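# Cross the mattress pad's two cords in front of the bed

## Task

Lay one of the mattress pad's two free cords over the other so they cross exactly once. The crossing must sit in front of the bed leg closest to the robot, not touching or under the bed, with a decent stretch of each cord continuing on the table past the crossing. The bed must stay where it was, with all four legs on the table and the pad inside it. The cords must stay crossed on their own, not held by a gripper. Finish by opening the grippers and moving both arms away.

## Robot and tools

Robot: two arms, left_arm and right_arm, each ending in a parallel gripper. Everything is given in one scene frame. Its origin is on the table top midway between the arms, +x points out across the table, +z points up, and left_arm sits on the +y side. The names left and right do not match the sides of any camera image. Positions are in metres. Orientations are quaternions written w first (qw, qx, qy, qz). A gripper's fingers extend along its own +z axis and close along its own y axis. The reported end_effector_position is the point between the finger pads, roughly 1 cm short of the tips. Reported hand positions can be slightly wrong, more so when the arm reaches far, and motions tend to stop a centimetre or more off target, usually low.

Row format (used by every moving call): a single flat list of 16 numbers covering both arms, even if only one arm should move. First left_arm: x, y, z, qw, qx, qy, qz, opening; then right_arm in the same order. x, y, z and the quaternion are an absolute gripper pose in the scene frame, not an offset. Opening runs from -1 (closed) to +1 (fully open, 0.094 m). To keep an arm still, resend exactly the pose from the last result taken before it stopped, with the opening it should keep; to keep an orientation, repeat the same quaternion in every row rather than copying a drifted reading.

execute_actions: argument actions, a list holding at most one item, plus optional pictures (true/false). An empty list changes nothing and returns the state with camera pictures. An item with rows (1 to 15 rows) and steps (up to 15, default 15) plays one row per control step of 1/30 s, repeating the last row if steps outnumber rows; an action needs at least 5 steps. An item with only steps (up to 300) is a wait counted from the previous result, so thinking time eats into it. A call whose pose is over 0.6 m from the arm's last reported position along any of that gripper's axes is refused and nothing is sent. Each step, the commanded pose is limited to within 70 mm and 16 degrees of the current measured pose; position wins over orientation if both cannot be met. The result is taken 5 steps before the action ends; those remaining steps run while you think. After the final step the arm only continues to its last limited pose, so long trips need several actions. Pictures come only with an empty list or pictures: true.

move: argument target, one 16-number row as above (absolute poses); optional speed in m/s, 0.002 to 0.5, default 0.25 (rotation capped at double that in rad/s). Each gripper travels in a straight line, turning the short way, with both paths finishing together in 0.5 to 10 s; beyond 10 s they stop early. Openings are sent at the start. Paths ignore obstacles and the other arm; grippers can lag, wander or overshoot speed, especially with a near-straight arm. Faster moves hit harder, and a target set deeper past a contact pushes harder. The result adds a move: line giving the ending (done, off_target, moving, held, fault) and limits (paced = pose was clipped; held = some steps were blocked, after which the arm may jump fast), plus each gripper's distance from its target. If only one arm is named, the other finished fine.

wait: argument seconds, 0 to 10; the robot gets nothing new. zoom_image: camera (cam_high, cam_low, cam_left_wrist, cam_right_wrist) and region [x0, y0, x1, y1] in image pixels, top-left origin, at most 504 by 504; returns a sharper crop of that camera's latest image. cam_high and cam_low are 504x504; the wrist cameras are 616x616 fisheye. finished_scene: argument scene, the number of the current scene; it ends and grades the scene irreversibly.

Result lines: the state line gives each arm's pose. A pose unreachable line means the clearance check altered or blocked commands for the named arm; HELD marks steps where this happened. Hand target shows where the controller is currently driving each gripper (only when nothing is still queued). grip_measured is the measured finger opening on the command scale; readings may be off by about 1 mm. To hold something, command roughly 0.03 below grip_measured; smaller gaps grip more gently. Pads push about 50 to 62 N each, less on very thin parts. Joint positions end with the opening in metres; joint torques are noisy raw drive outputs. FAULT lines report an arm stopping; MOTOR HOT warns at 85 °C, and at 100 °C the arm drops whatever it holds and falls until cooled.

Avoid: knocking rigid things off the table, moving the bed or lifting its legs, letting the arms collide or push each other, fast impacts, hard presses, dropping or slipping held parts, and holding loads long enough to overheat. A held part may occasionally be yanked briefly. Release and withdraw both grippers before calling finished_scene.

Each tool is called after "Call:" as name(argument=value, ...), one argument or row to a line, values as JSON.

## Session

Call:
execute_actions(
  actions=[],
)

Scene clock: 0.00 s of 4800.00 s.
left_arm: end_effector_position=(+0.1607, +0.2169, +0.2584) grip_measured=+1.000 end_effector_quat_wxyz=(+0.188, +0.783, +0.584, +0.101) | right_arm: end_effector_position=(+0.5391, -0.5937, +0.1705) grip_measured=+1.000 end_effector_quat_wxyz=(-0.068, -0.408, +0.895, -0.163)
Joint positions: left_arm=[-0.564  0.632  0.824 -1.334 -0.046  1.322  0.094] | right_arm=[-0.446  1.867  1.687 -1.24   0.323 -1.27   0.094]
Joint velocities: left_arm=[-0.005 -0.005  0.002 -0.002 -0.007 -0.037  0.   ] | right_arm=[ 0.005 -0.005  0.002  0.002 -0.066  0.022  0.   ]
Joint torques (N m, as the arm reports them, + toward a larger angle): no reading
Hand target (left_arm): +0.165, +0.215, +0.272; +0.202, +0.780, +0.582, +0.106
Hand target (right_arm): +0.547, -0.597, +0.184; -0.057, -0.405, +0.895, -0.175

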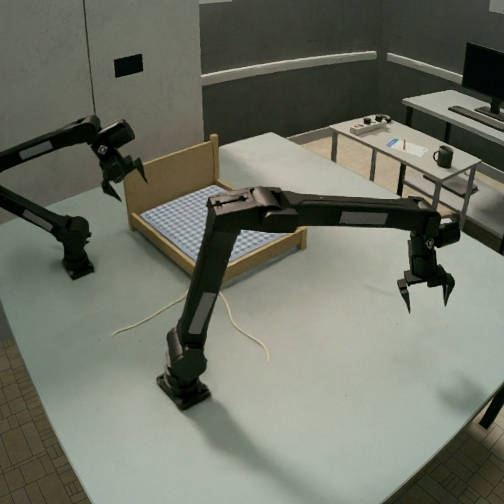

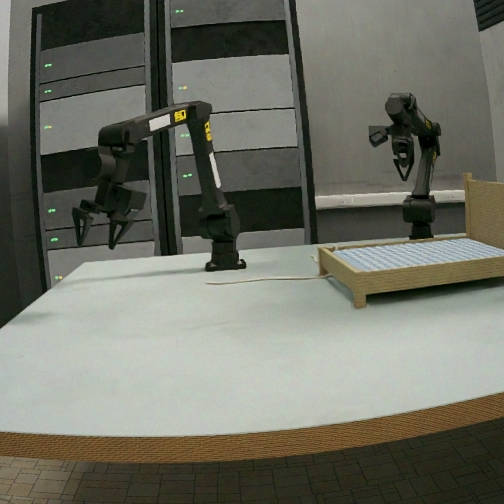

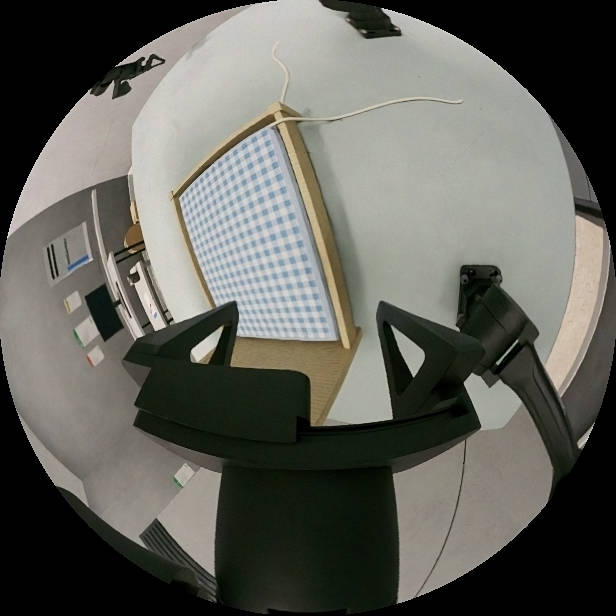

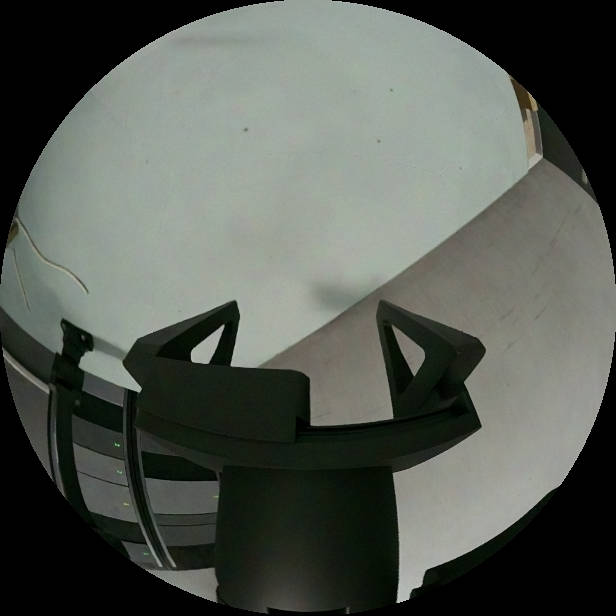

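Call:
move(
  target=[0.08,0.08,0.2,0,0.7071,0.7071,0,1,0.25,-0.3,0.2,0,-0.7071,0.7071,0,1],
)

Scene clock: 2.57 s of 4800.00 s.
left_arm: end_effector_position=(+0.0708, +0.1006, +0.1813) grip_measured=+1.000 end_effector_quat_wxyz=(-0.021, +0.707, +0.707, +0.016) | right_arm: end_effector_position=(+0.2552, -0.2995, +0.1970) grip_measured=+1.000 end_effector_quat_wxyz=(-0.004, +0.712, -0.702, +0.008)
Joint positions: left_arm=[-1.141  1.055  0.879 -1.446 -0.016  0.446  0.094] | right_arm=[-0.004  1.002  0.888 -1.44   0.007 -1.532  0.094]
Joint velocities: left_arm=[ 0.005 -0.005  0.002 -0.007 -0.037 -0.066  0.   ] | right_arm=[-0.015 -0.005 -0.017 -0.012 -0.022 -0.037  0.   ]
Joint torques (N m, as the arm reports them, + toward a larger angle): left_arm=[-0.76 -6.42 11.6   0.35  0.02  0.  ] | right_arm=[ 0.75 -4.42  9.64  0.18 -0.22 -0.01]
Hand target (left_arm): +0.076, +0.085, +0.200; -0.002, +0.706, +0.708, +0.008
Hand target (right_arm): +0.253, -0.299, +0.199; -0.001, +0.708, -0.706, +0.004
Off the commanded pose (left_arm): 0.029 m, 3 deg.
Off the commanded pose (right_arm): 0.006 m, 1 deg.
Kept back: nothing.
move: off_target (left_arm)

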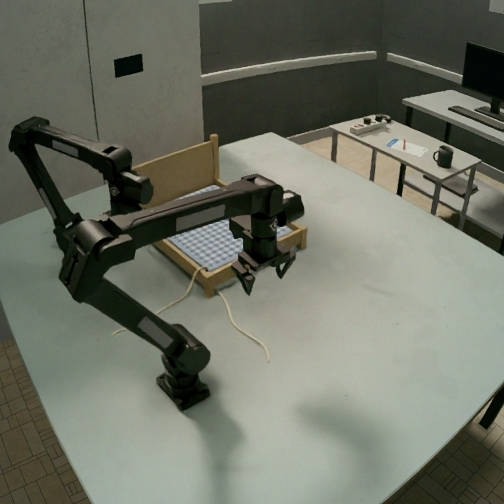

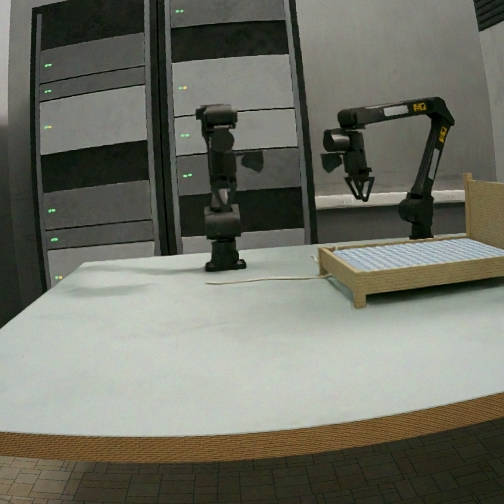

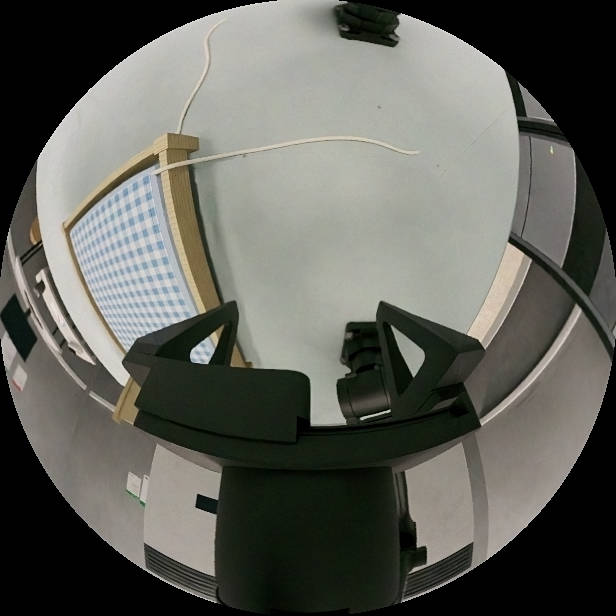

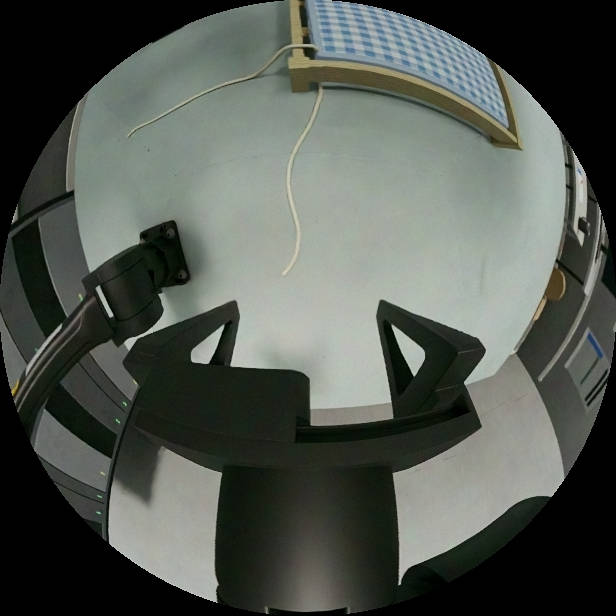

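Call:
move(
  target=[0,-0.03,0.09,0,1,0,0,0.6,0.235,-0.28,0.05,0,-0.7071,0.7071,0,0.3],
)

Scene clock: 6.70 s of 4800.00 s.
left_arm: end_effector_position=(-0.0005, -0.0081, +0.0835) grip_measured=+0.602 end_effector_quat_wxyz=(-0.016, +1.000, +0.008, +0.004) | right_arm: end_effector_position=(+0.2285, -0.2836, +0.0523) grip_measured=+0.302 end_effector_quat_wxyz=(+0.005, +0.708, -0.706, -0.001)
Joint positions: left_arm=[-1.469  1.38   0.872 -1.093 -0.011  1.672  0.075] | right_arm=[ 0.069  1.1    0.547 -1.027  0.004 -1.448  0.061]
Joint velocities: left_arm=[-0.015 -0.005 -0.012  0.002 -0.051  0.022 -0.001] | right_arm=[-0.015 -0.015 -0.017 -0.002  0.051 -0.081  0.   ]
Joint torques (N m, as the arm reports them, + toward a larger angle): left_arm=[-0.74 -9.96  9.19  0.94  0.11  0.1 ] | right_arm=[ 1.54 -3.78  8.35  1.58 -0.26  0.03]
Hand target (left_arm): -0.001, -0.025, +0.089; -0.003, +1.000, -0.000, +0.004
Hand target (right_arm): +0.233, -0.280, +0.051; -0.000, +0.707, -0.707, +0.000
Off the commanded pose (left_arm): 0.023 m, 2 deg.
Off the commanded pose (right_arm): 0.008 m, 1 deg.
Kept back: nothing.
move: off_target (left_arm)

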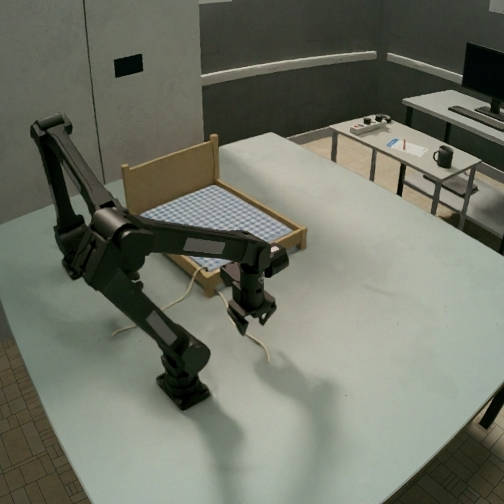

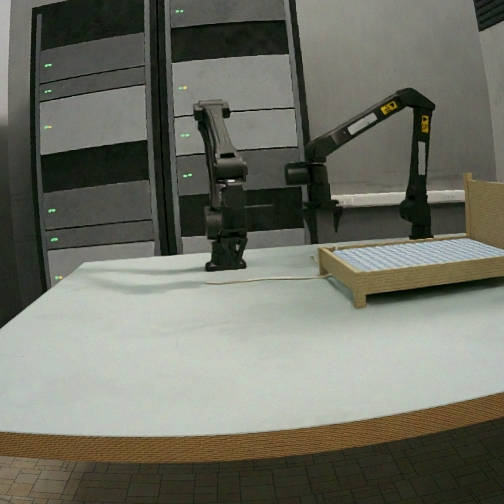

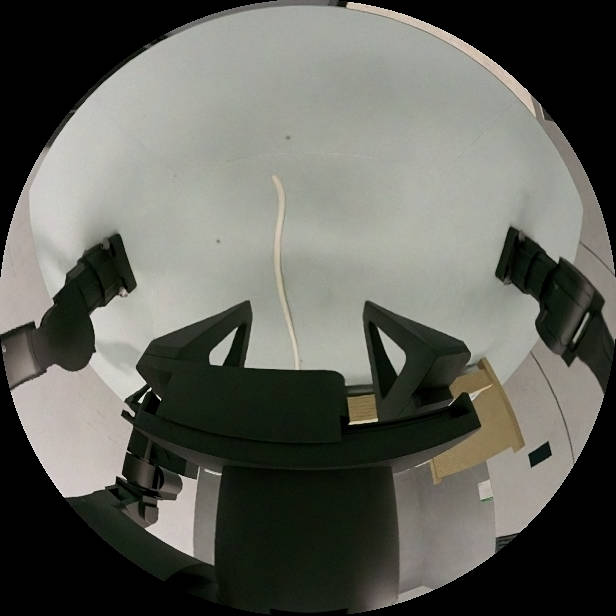

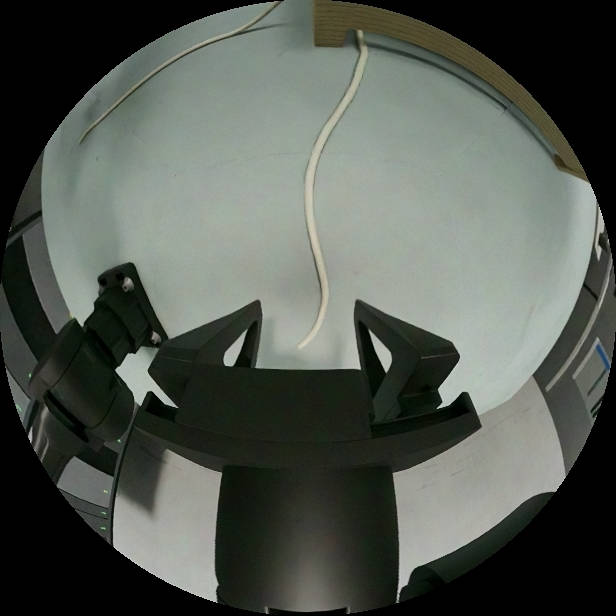

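Call:
move(
  target=[-0.025,-0.05,0.018,0,1,0,0,0,0.245,-0.29,0.014,0,-0.7071,0.7071,0,0],
  speed=0.1,
)

Scene clock: 8.10 s of 4800.00 s.
left_arm: end_effector_position=(-0.0223, -0.0489, +0.0248) grip_measured=+0.002 end_effector_quat_wxyz=(+0.004, +1.000, -0.002, +0.003) | right_arm: end_effector_position=(+0.2401, -0.2892, +0.0165) grip_measured=+0.002 end_effector_quat_wxyz=(+0.005, +0.706, -0.708, -0.001)
Joint positions: left_arm=[-1.535  1.551  0.872 -0.883 -0.005  1.625  0.047] | right_arm=[ 0.04   1.22   0.516 -0.876  0.004 -1.47   0.047]
Joint velocities: left_arm=[ 0.005  0.005 -0.012  0.002 -0.007  0.007 -0.001] | right_arm=[ 0.005 -0.015 -0.002  0.012  0.066 -0.037 -0.   ]
Joint torques (N m, as the arm reports them, + toward a larger angle): left_arm=[ -1.05 -12.98   5.95   1.04   0.11   0.  ] | right_arm=[ 0.34 -4.45  7.65  1.57 -0.26 -0.17]
Hand target (left_arm): -0.025, -0.048, +0.018; -0.000, +1.000, -0.000, +0.001
Hand target (right_arm): +0.244, -0.290, +0.015; +0.000, +0.707, -0.707, -0.000
Off the commanded pose (left_arm): 0.007 m, 1 deg.
Off the commanded pose (right_arm): 0.006 m, 1 deg.
Kept back: nothing.
move: done

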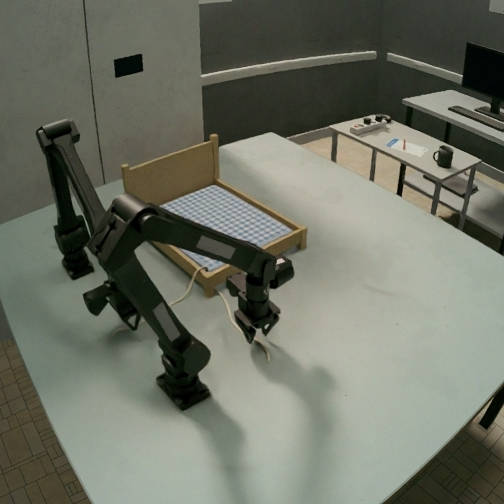

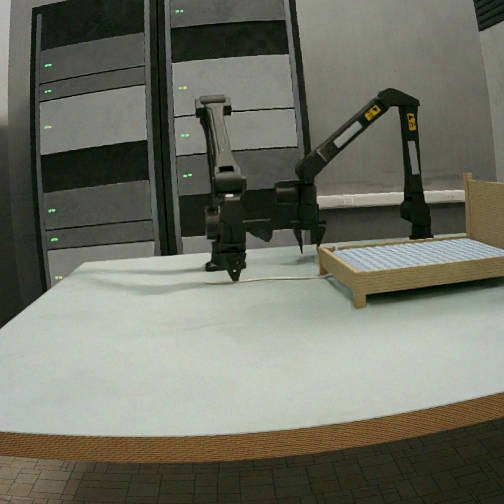

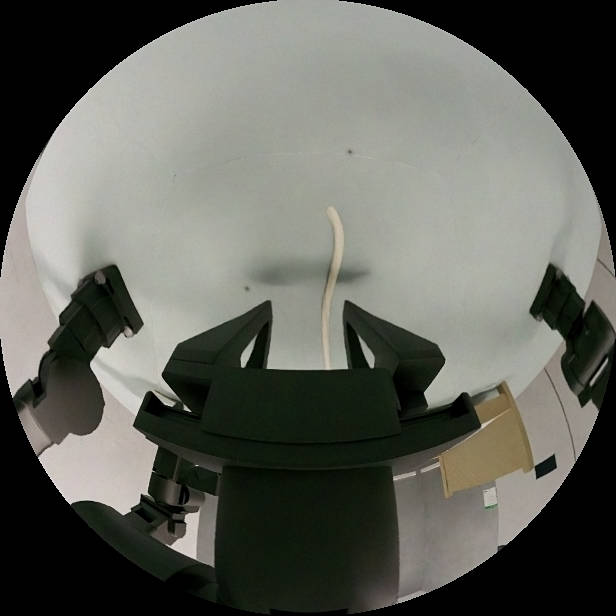

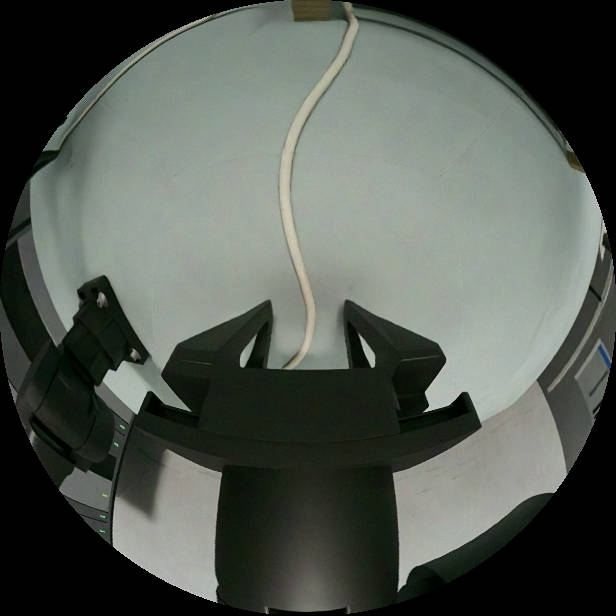

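Call:
move(
  target=[-0.025,-0.028,0.006,0,1,0,0,0,0.245,-0.29,0.007,0,-0.7071,0.7071,0,-0.4],
  speed=0.05,
)

Call:
move(
  target=[-0.025,-0.028,0.006,0,1,0,0,-1,0.245,-0.29,0.007,0,-0.7071,0.7071,0,-1],
)

Scene clock: 9.20 s of 4800.00 s.
left_arm: end_effector_position=(-0.0237, -0.0260, +0.0049) grip_measured=+0.002 end_effector_quat_wxyz=(-0.007, +1.000, -0.001, +0.001) | right_arm: end_effector_position=(+0.2415, -0.2891, +0.0099) grip_measured=-0.398 end_effector_quat_wxyz=(+0.003, +0.706, -0.708, -0.000)
Joint positions: left_arm=[-1.535  1.551  0.803 -0.837 -0.003  1.625  0.047] | right_arm=[ 0.04   1.239  0.508 -0.845  0.004 -1.471  0.028]
Joint velocities: left_arm=[-0.024  0.005 -0.007 -0.002 -0.007  0.066 -0.   ] | right_arm=[-0.015 -0.005  0.002 -0.002  0.007  0.037  0.001]
Joint torques (N m, as the arm reports them, + toward a larger angle): left_arm=[ -0.26 -14.36   5.68   1.12   0.12   0.02] | right_arm=[ 0.22 -4.25  7.43  1.58 -0.26 -0.17]
Hand target (left_arm): -0.025, -0.027, +0.007; -0.000, +1.000, -0.000, +0.000
Hand target (right_arm): +0.245, -0.290, +0.007; -0.000, +0.707, -0.707, +0.000
Off the commanded pose (left_arm): 0.003 m, 1 deg.
Off the commanded pose (right_arm): 0.005 m, 0 deg.
Kept back: nothing.
move: done

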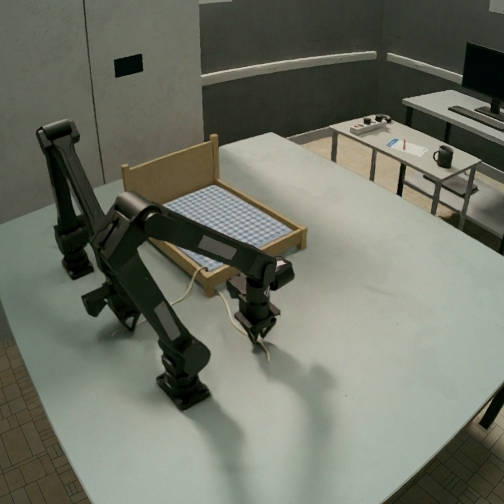

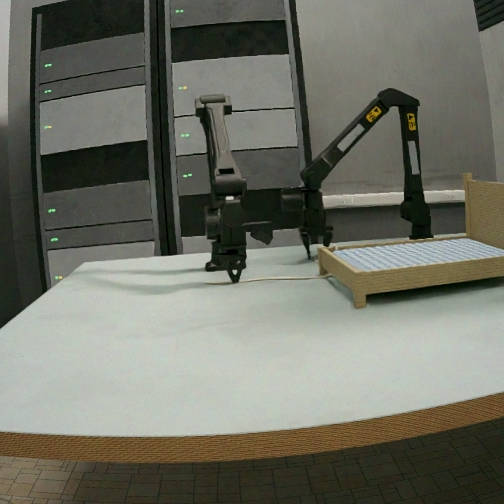

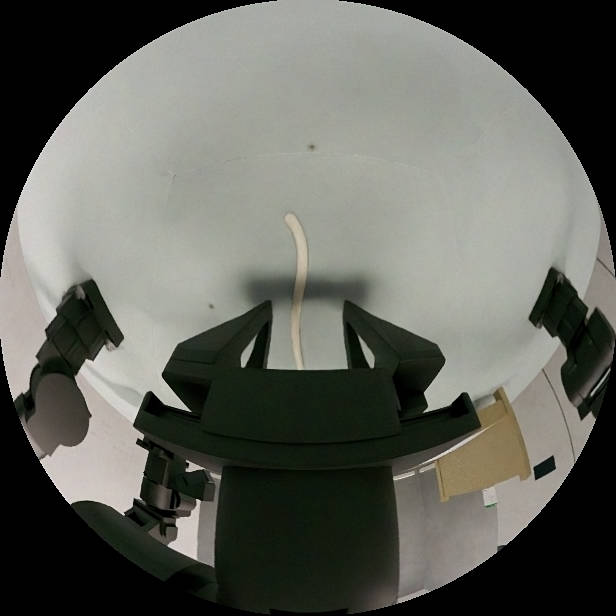

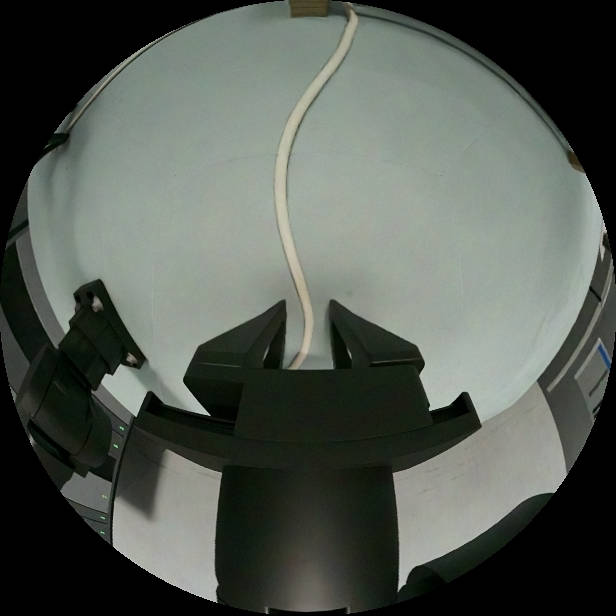

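Scene clock: 9.90 s of 4800.00 s.
left_arm: end_effector_position=(-0.0237, -0.0282, +0.0083) grip_measured=-0.983 end_effector_quat_wxyz=(-0.001, +1.000, -0.001, +0.001) | right_arm: end_effector_position=(+0.2430, -0.2889, +0.0114) grip_measured=-0.995 end_effector_quat_wxyz=(+0.001, +0.706, -0.708, +0.002)
Joint positions: left_arm=[-1.535  1.541  0.804 -0.835 -0.003  1.625  0.001] | right_arm=[ 0.04   1.235  0.51  -0.845  0.004 -1.471  0.   ]
Joint velocities: left_arm=[-0.015 -0.015  0.002  0.017 -0.007  0.007  0.001] | right_arm=[-0.005 -0.005 -0.012 -0.017  0.022 -0.066 -0.   ]
Joint torques (N m, as the arm reports them, + toward a larger angle): left_arm=[ -0.33 -13.01   5.74   1.01   0.12   0.02] | right_arm=[ 0.3  -4.18  7.39  1.57 -0.25 -0.17]
Hand target (left_arm): -0.025, -0.028, +0.006; +0.000, +1.000, -0.000, -0.000
Hand target (right_arm): +0.245, -0.290, +0.007; -0.000, +0.707, -0.707, +0.000
Off the commanded pose (left_arm): 0.003 m, 0 deg.
Off the commanded pose (right_arm): 0.005 m, 0 deg.
Kept back: nothing.
move: done

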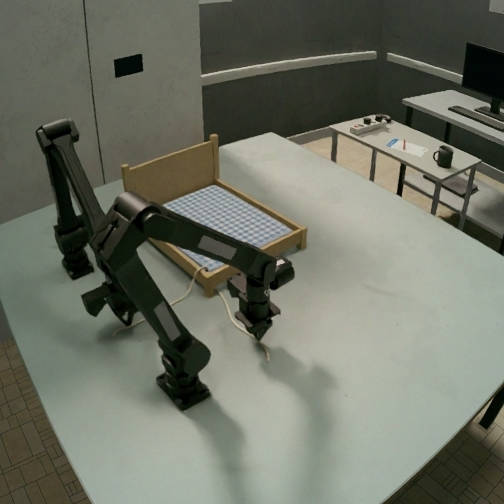

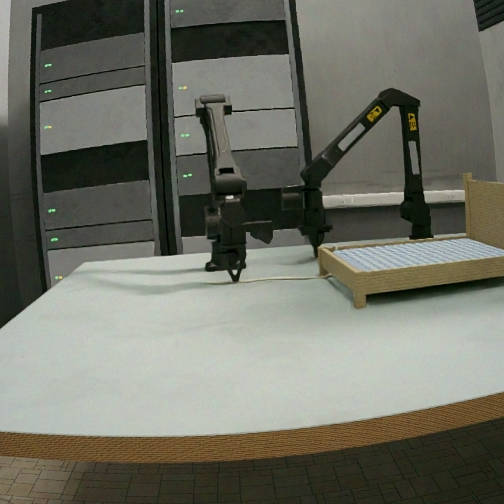

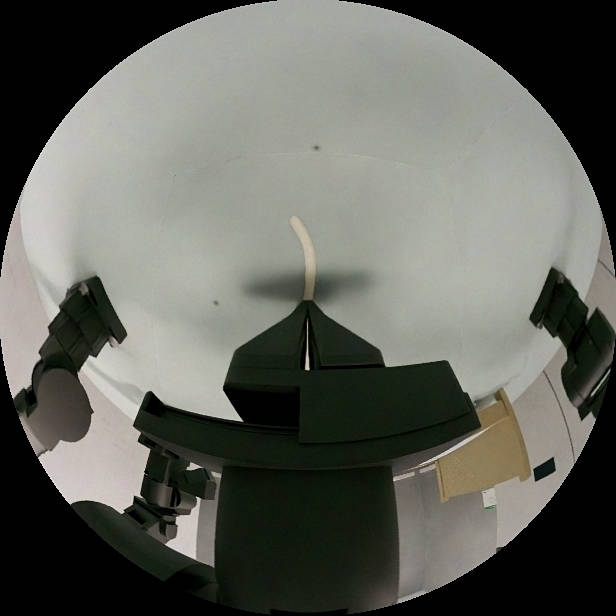

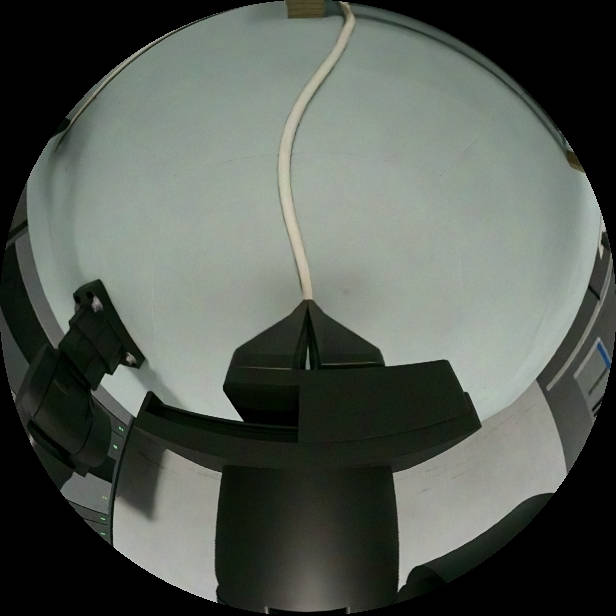

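Too high on both; open and go lower.

Call:
execute_actions(
  actions=[
    {"rows":[[-0.025,-0.03,0.006,0,1,0,0,-0.3,0.245,-0.29,0.007,0,-0.7071,0.7071,0,-0.4]],"steps":10},
  ],
)

Call:
move(
  target=[-0.025,-0.032,-0.008,0,1,0,0,-0.3,0.245,-0.29,-0.005,0,-0.7071,0.7071,0,-0.4],
  speed=0.03,
)

Call:
execute_actions(
  actions=[
    {"rows":[[-0.025,-0.032,-0.008,0,1,0,0,-1,0.245,-0.29,-0.005,0,-0.7071,0.7071,0,-1]]},
  ],
)

Call:
wait(
  seconds=0.2,
)

Scene clock: 10.30 s of 4800.00 s.
left_arm: end_effector_position=(-0.0237, -0.0282, +0.0083) grip_measured=-0.304 end_effector_quat_wxyz=(-0.001, +1.000, -0.001, +0.001) | right_arm: end_effector_position=(+0.2414, -0.2891, +0.0099) grip_measured=-0.404 end_effector_quat_wxyz=(+0.003, +0.706, -0.708, +0.000)
Joint positions: left_arm=[-1.535  1.541  0.804 -0.835 -0.003  1.625  0.033] | right_arm=[ 0.04   1.238  0.507 -0.845  0.004 -1.471  0.028]
Joint velocities: left_arm=[-0.005  0.005 -0.007 -0.002 -0.007 -0.007  0.005] | right_arm=[ 0.005  0.015 -0.022  0.002 -0.007  0.022  0.005]
Joint torques (N m, as the arm reports them, + toward a larger angle): left_arm=[ -0.3  -12.86   6.16   0.98   0.11   0.01] | right_arm=[ 0.21 -4.82  7.52  1.53 -0.26 -0.16]
Steps of this call (steps 1 to 7: nothing new was sent; steps 8 to 12: the first 5 steps of this action). Readings (end_effector_position):
8: left_arm (-0.0237, -0.0282, +0.0083) | right_arm (+0.2430, -0.2889, +0.0114)
9: left_arm (-0.0237, -0.0282, +0.0083) | right_arm (+0.2427, -0.2890, +0.0110)
11: left_arm (-0.0237, -0.0282, +0.0083) | right_arm (+0.2417, -0.2891, +0.0102)
12: the state above

Scene clock: 11.37 s of 4800.00 s.
left_arm: end_effector_position=(-0.0233, -0.0356, +0.0022) grip_measured=-0.301 end_effector_quat_wxyz=(+0.010, +1.000, -0.001, +0.002) | right_arm: end_effector_position=(+0.2418, -0.2891, +0.0058) grip_measured=-0.402 end_effector_quat_wxyz=(+0.001, +0.706, -0.708, +0.002)
Joint positions: left_arm=[-1.535  1.559  0.804 -0.796 -0.003  1.625  0.033] | right_arm=[ 0.04   1.247  0.5   -0.823  0.004 -1.471  0.028]
Joint velocities: left_arm=[-0.005 -0.015  0.022 -0.007 -0.051  0.022  0.   ] | right_arm=[ 0.005 -0.005 -0.007  0.002 -0.051 -0.022 -0.001]
Joint torques (N m, as the arm reports them, + toward a larger angle): left_arm=[ -0.39 -11.64   5.48   1.26   0.1    0.  ] | right_arm=[ 0.24 -2.97  6.85  2.63 -0.27 -0.17]
Hand target (left_arm): -0.025, -0.031, -0.008; -0.000, +1.000, -0.000, +0.000
Hand target (right_arm): +0.244, -0.290, -0.004; +0.000, +0.707, -0.707, -0.000
Off your previous action's commanded pose (left_arm): 0.003 m, 0 deg at its last step (step 5 of this call).
Off your previous action's commanded pose (right_arm): 0.005 m, 0 deg at its last step (step 5 of this call).
Off the commanded pose (left_arm): 0.011 m, 1 deg.
Off the commanded pose (right_arm): 0.011 m, 0 deg.
Kept back: nothing.
move: off_target (left_arm, right_arm)

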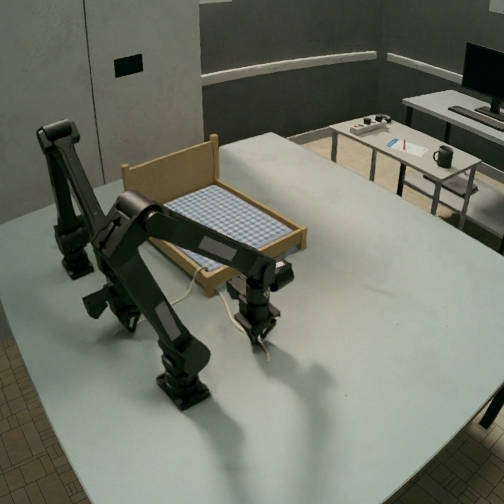

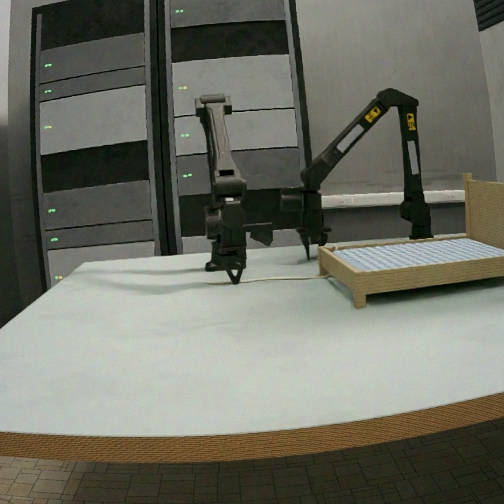

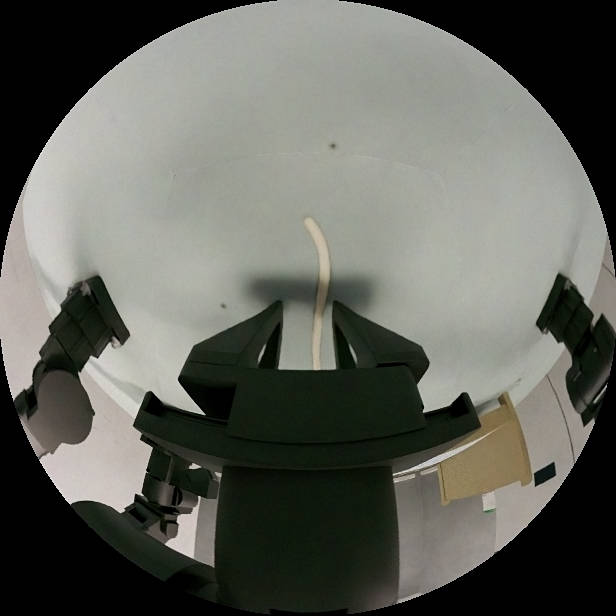

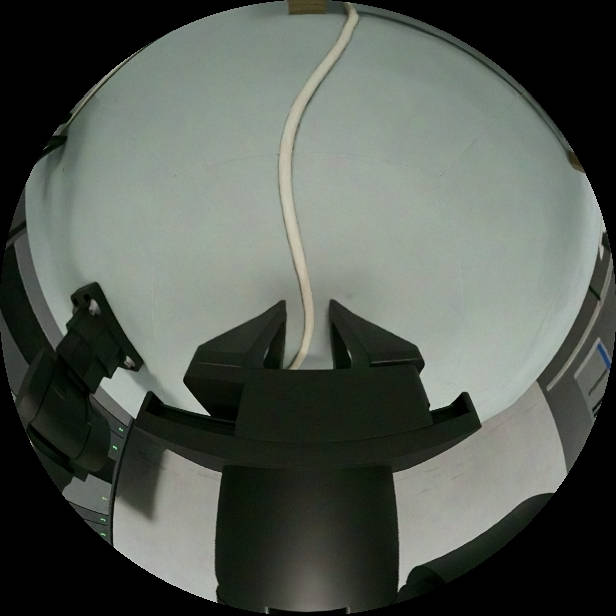

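Scene clock: 11.70 s of 4800.00 s.
left_arm: end_effector_position=(-0.0233, -0.0357, +0.0022) grip_measured=-0.953 end_effector_quat_wxyz=(+0.010, +1.000, -0.001, +0.002) | right_arm: end_effector_position=(+0.2437, -0.2889, +0.0057) grip_measured=-0.962 end_effector_quat_wxyz=(-0.002, +0.706, -0.708, +0.004)
Joint positions: left_arm=[-1.535  1.559  0.804 -0.795 -0.003  1.625  0.002] | right_arm=[ 0.04   1.247  0.5   -0.815  0.004 -1.471  0.002]
Joint velocities: left_arm=[ 0.015 -0.015  0.007 -0.012 -0.037  0.007 -0.001] | right_arm=[ 0.015 -0.015  0.002 -0.002 -0.022 -0.066  0.   ]
Joint torques (N m, as the arm reports them, + toward a larger angle): left_arm=[ -0.35 -11.92   5.56   1.08   0.1    0.  ] | right_arm=[ 0.28 -2.99  6.88  2.31 -0.26 -0.17]
Steps of this call (steps 1 to 10: the first 10 steps of this action). Readings (end_effector_position):
1: left_arm (-0.0233, -0.0356, +0.0022) | right_arm (+0.2421, -0.2890, +0.0058)
2: left_arm (-0.0233, -0.0356, +0.0022) | right_arm (+0.2427, -0.2890, +0.0058)
4: left_arm (-0.0233, -0.0357, +0.0022) | right_arm (+0.2437, -0.2889, +0.0057)
8: left_arm (-0.0233, -0.0357, +0.0022) | right_arm (+0.2437, -0.2889, +0.0057)
10: the state above

Scene clock: 12.07 s of 4800.00 s.
left_arm: end_effector_position=(-0.0233, -0.0357, +0.0022) grip_measured=-0.953 end_effector_quat_wxyz=(+0.010, +1.000, -0.001, +0.002) | right_arm: end_effector_position=(+0.2437, -0.2889, +0.0057) grip_measured=-0.962 end_effector_quat_wxyz=(-0.002, +0.706, -0.708, +0.004)
Joint positions: left_arm=[-1.535  1.559  0.804 -0.795 -0.003  1.625  0.002] | right_arm=[ 0.04   1.247  0.5   -0.815  0.004 -1.471  0.002]
Joint velocities: left_arm=[-0.015 -0.005  0.007  0.002  0.037  0.007 -0.   ] | right_arm=[-0.015 -0.005 -0.022 -0.017 -0.022  0.066  0.001]
Joint torques (N m, as the arm reports them, + toward a larger angle): left_arm=[ -0.36 -11.84   5.58   1.07   0.1    0.01] | right_arm=[ 0.22 -2.95  6.87  2.33 -0.26 -0.16]
Hand target (left_arm): -0.025, -0.031, -0.007; +0.000, +1.000, +0.000, +0.000
Hand target (right_arm): +0.244, -0.290, -0.004; -0.000, +0.707, -0.707, +0.000
Off the commanded pose (left_arm): 0.011 m, 1 deg.
Off the commanded pose (right_arm): 0.011 m, 1 deg.
Kept back: nothing.
Steps of this call (steps 1 to 5: the last 5 steps of your previous action; steps 6 to 11: nothing new was sent). Readings (end_effector_position):
1: left_arm (-0.0233, -0.0357, +0.0022) | right_arm (+0.2437, -0.2889, +0.0057)
2: left_arm (-0.0233, -0.0357, +0.0022) | right_arm (+0.2437, -0.2889, +0.0057)
4: left_arm (-0.0233, -0.0357, +0.0022) | right_arm (+0.2437, -0.2889, +0.0057)
8: left_arm (-0.0233, -0.0357, +0.0022) | right_arm (+0.2437, -0.2889, +0.0057)
11: the state above

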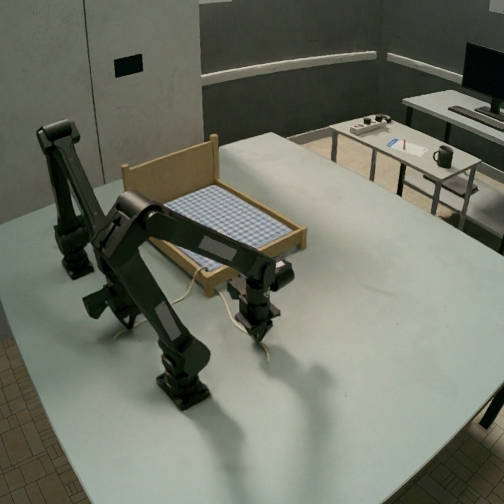

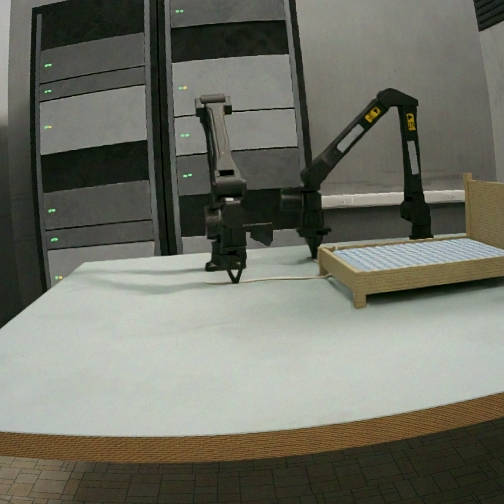

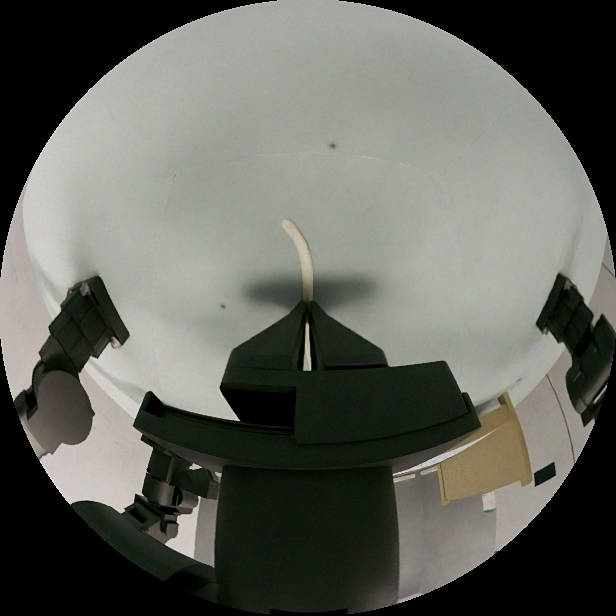

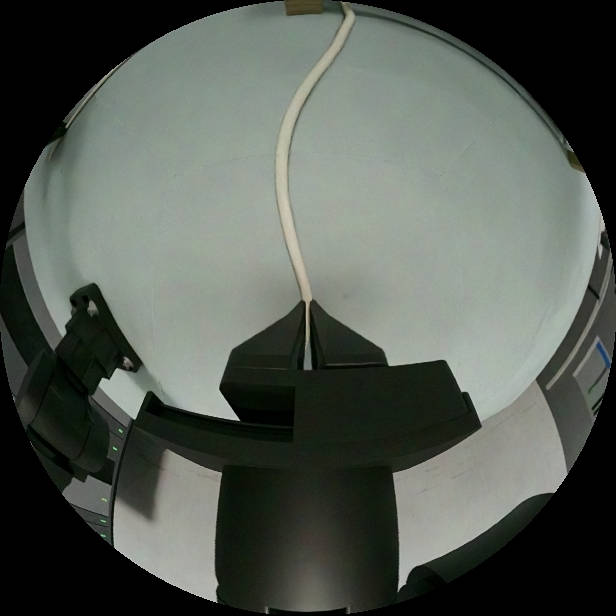

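Both held.

Call:
move(
  target=[0.02,0.09,0.1,0,1,0,0,-1,0.18,-0.21,0.07,0,-0.42,0.907,0,-1],
  speed=0.18,
)

Call:
move(
  target=[0.04,0.13,0.12,0,1,0,0,-1,0.05,-0.1,0.045,0,0,1,0,-1],
  speed=0.18,
)

Scene clock: 14.83 s of 4800.00 s.
left_arm: end_effector_position=(+0.0209, +0.0812, +0.1010) grip_measured=-0.953 end_effector_quat_wxyz=(+0.004, +1.000, +0.001, +0.000) | right_arm: end_effector_position=(+0.1740, -0.2173, +0.0555) grip_measured=-0.963 end_effector_quat_wxyz=(-0.012, -0.423, +0.906, -0.001)
Joint positions: left_arm=[-1.337  1.087  0.682 -1.157  0.002  1.819  0.002] | right_arm=[ 0.436  0.994  0.492 -1.094  0.001 -0.381  0.002]
Joint velocities: left_arm=[-0.015 -0.005 -0.007 -0.002 -0.022  0.037 -0.   ] | right_arm=[-0.005 -0.005 -0.002 -0.017 -0.022  0.022 -0.001]
Joint torques (N m, as the arm reports them, + toward a larger angle): left_arm=[ 0.52 -7.23  7.1   0.4   0.12  0.12] | right_arm=[ 1.5  -4.04 10.89  0.13 -0.01  0.01]
Hand target (left_arm): +0.021, +0.086, +0.100; +0.001, +1.000, +0.000, -0.002
Hand target (right_arm): +0.183, -0.211, +0.069; +0.002, -0.420, +0.907, -0.001
Off the commanded pose (left_arm): 0.009 m, 1 deg.
Off the commanded pose (right_arm): 0.017 m, 1 deg.
Kept back: nothing.
move: off_target (right_arm)

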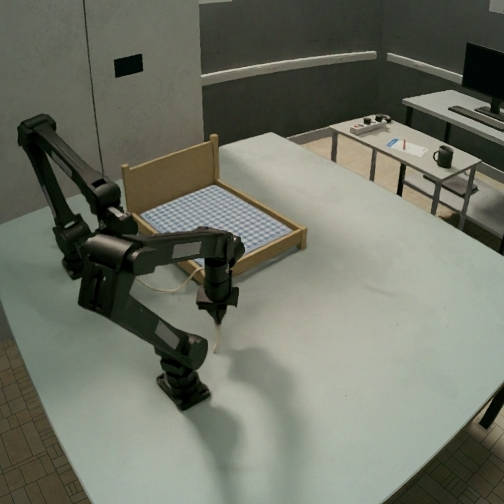

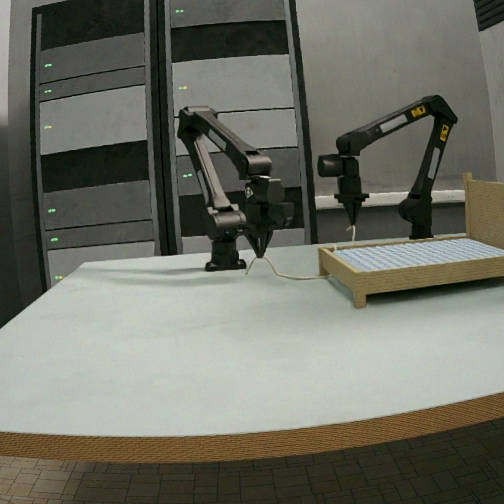

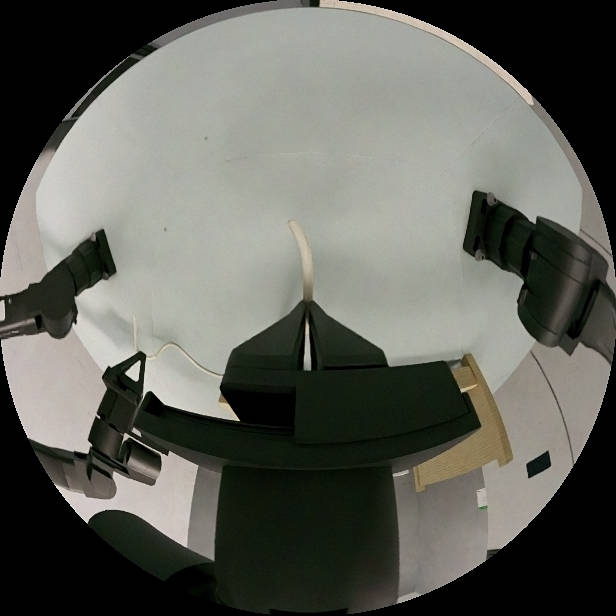

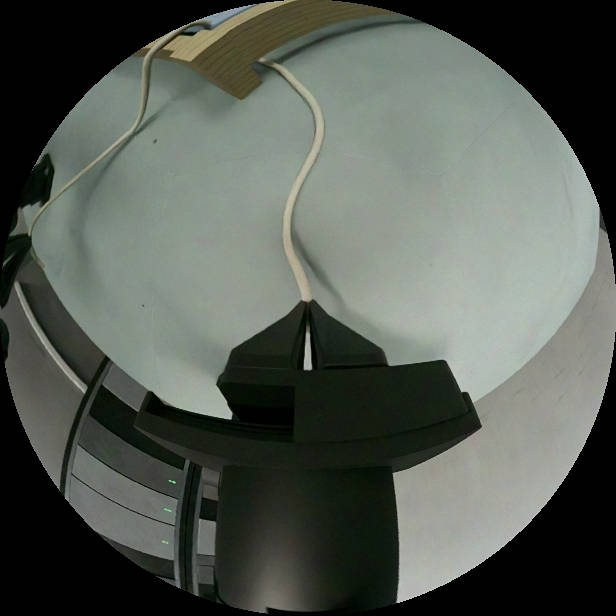

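Scene clock: 17.87 s of 4800.00 s.
left_arm: end_effector_position=(+0.0406, +0.1238, +0.1203) grip_measured=-0.953 end_effector_quat_wxyz=(+0.002, +1.000, +0.000, -0.000) | right_arm: end_effector_position=(+0.0494, -0.1221, +0.0352) grip_measured=-0.963 end_effector_quat_wxyz=(-0.004, -0.003, +1.000, -0.020)
Joint positions: left_arm=[-1.204  0.954  0.655 -1.267  0.002  1.953  0.002] | right_arm=[ 1.248  1.038  0.455 -1.028  0.003  1.298  0.002]
Joint velocities: left_arm=[-0.005 -0.005 -0.012 -0.002 -0.022 -0.037  0.001] | right_arm=[-0.015 -0.005 -0.037  0.012 -0.066  0.037 -0.001]
Joint torques (N m, as the arm reports them, + toward a larger angle): left_arm=[ 0.6  -6.19  7.31  0.36  0.07  0.13] | right_arm=[ 1.48 -2.69 10.99  1.47  0.19  0.03]
Hand target (left_arm): +0.040, +0.128, +0.120; +0.001, +1.000, +0.000, -0.002
Hand target (right_arm): +0.054, -0.102, +0.046; +0.004, -0.000, +1.000, +0.001
Off the commanded pose (left_arm): 0.006 m, 0 deg.
Off the commanded pose (right_arm): 0.024 m, 2 deg.
Kept back: nothing.
move: off_target (right_arm)

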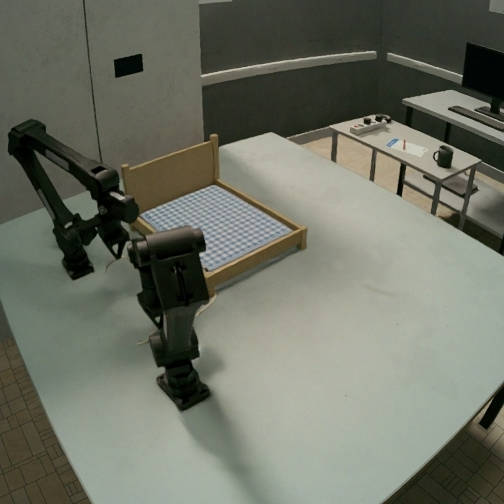

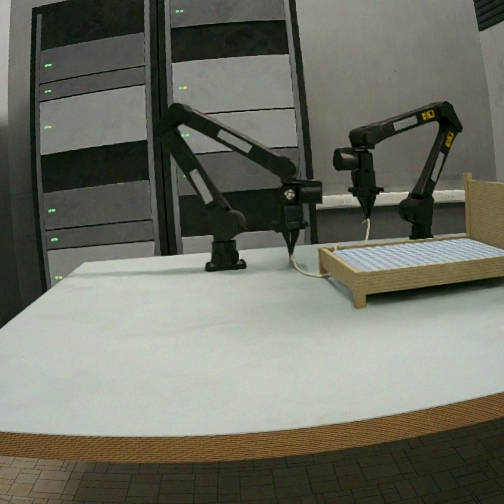

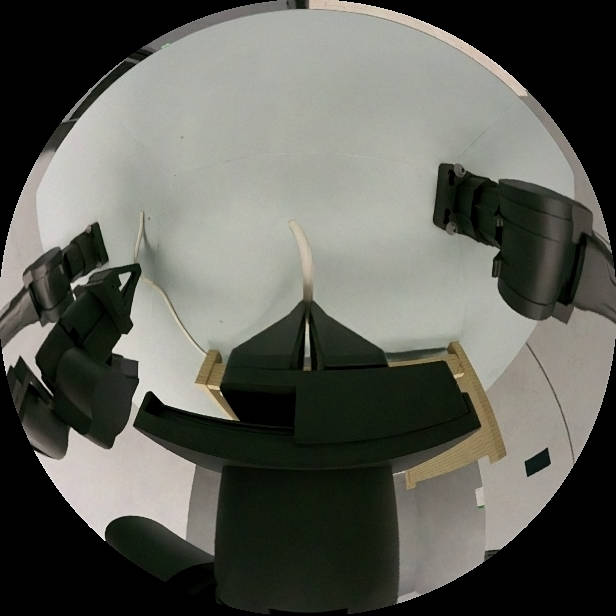

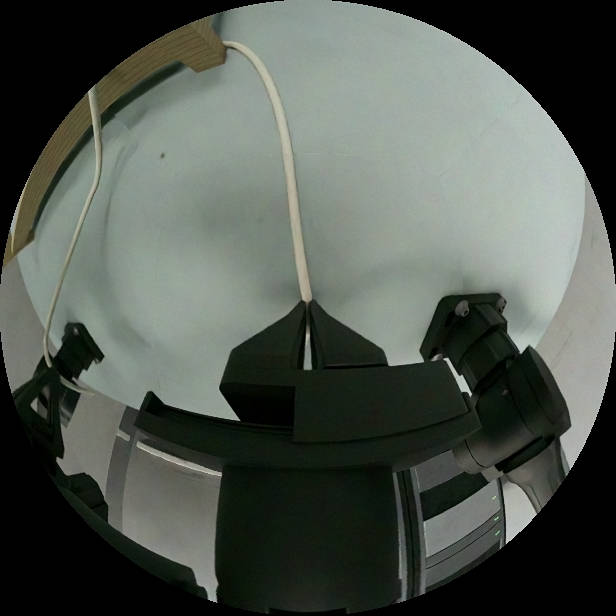

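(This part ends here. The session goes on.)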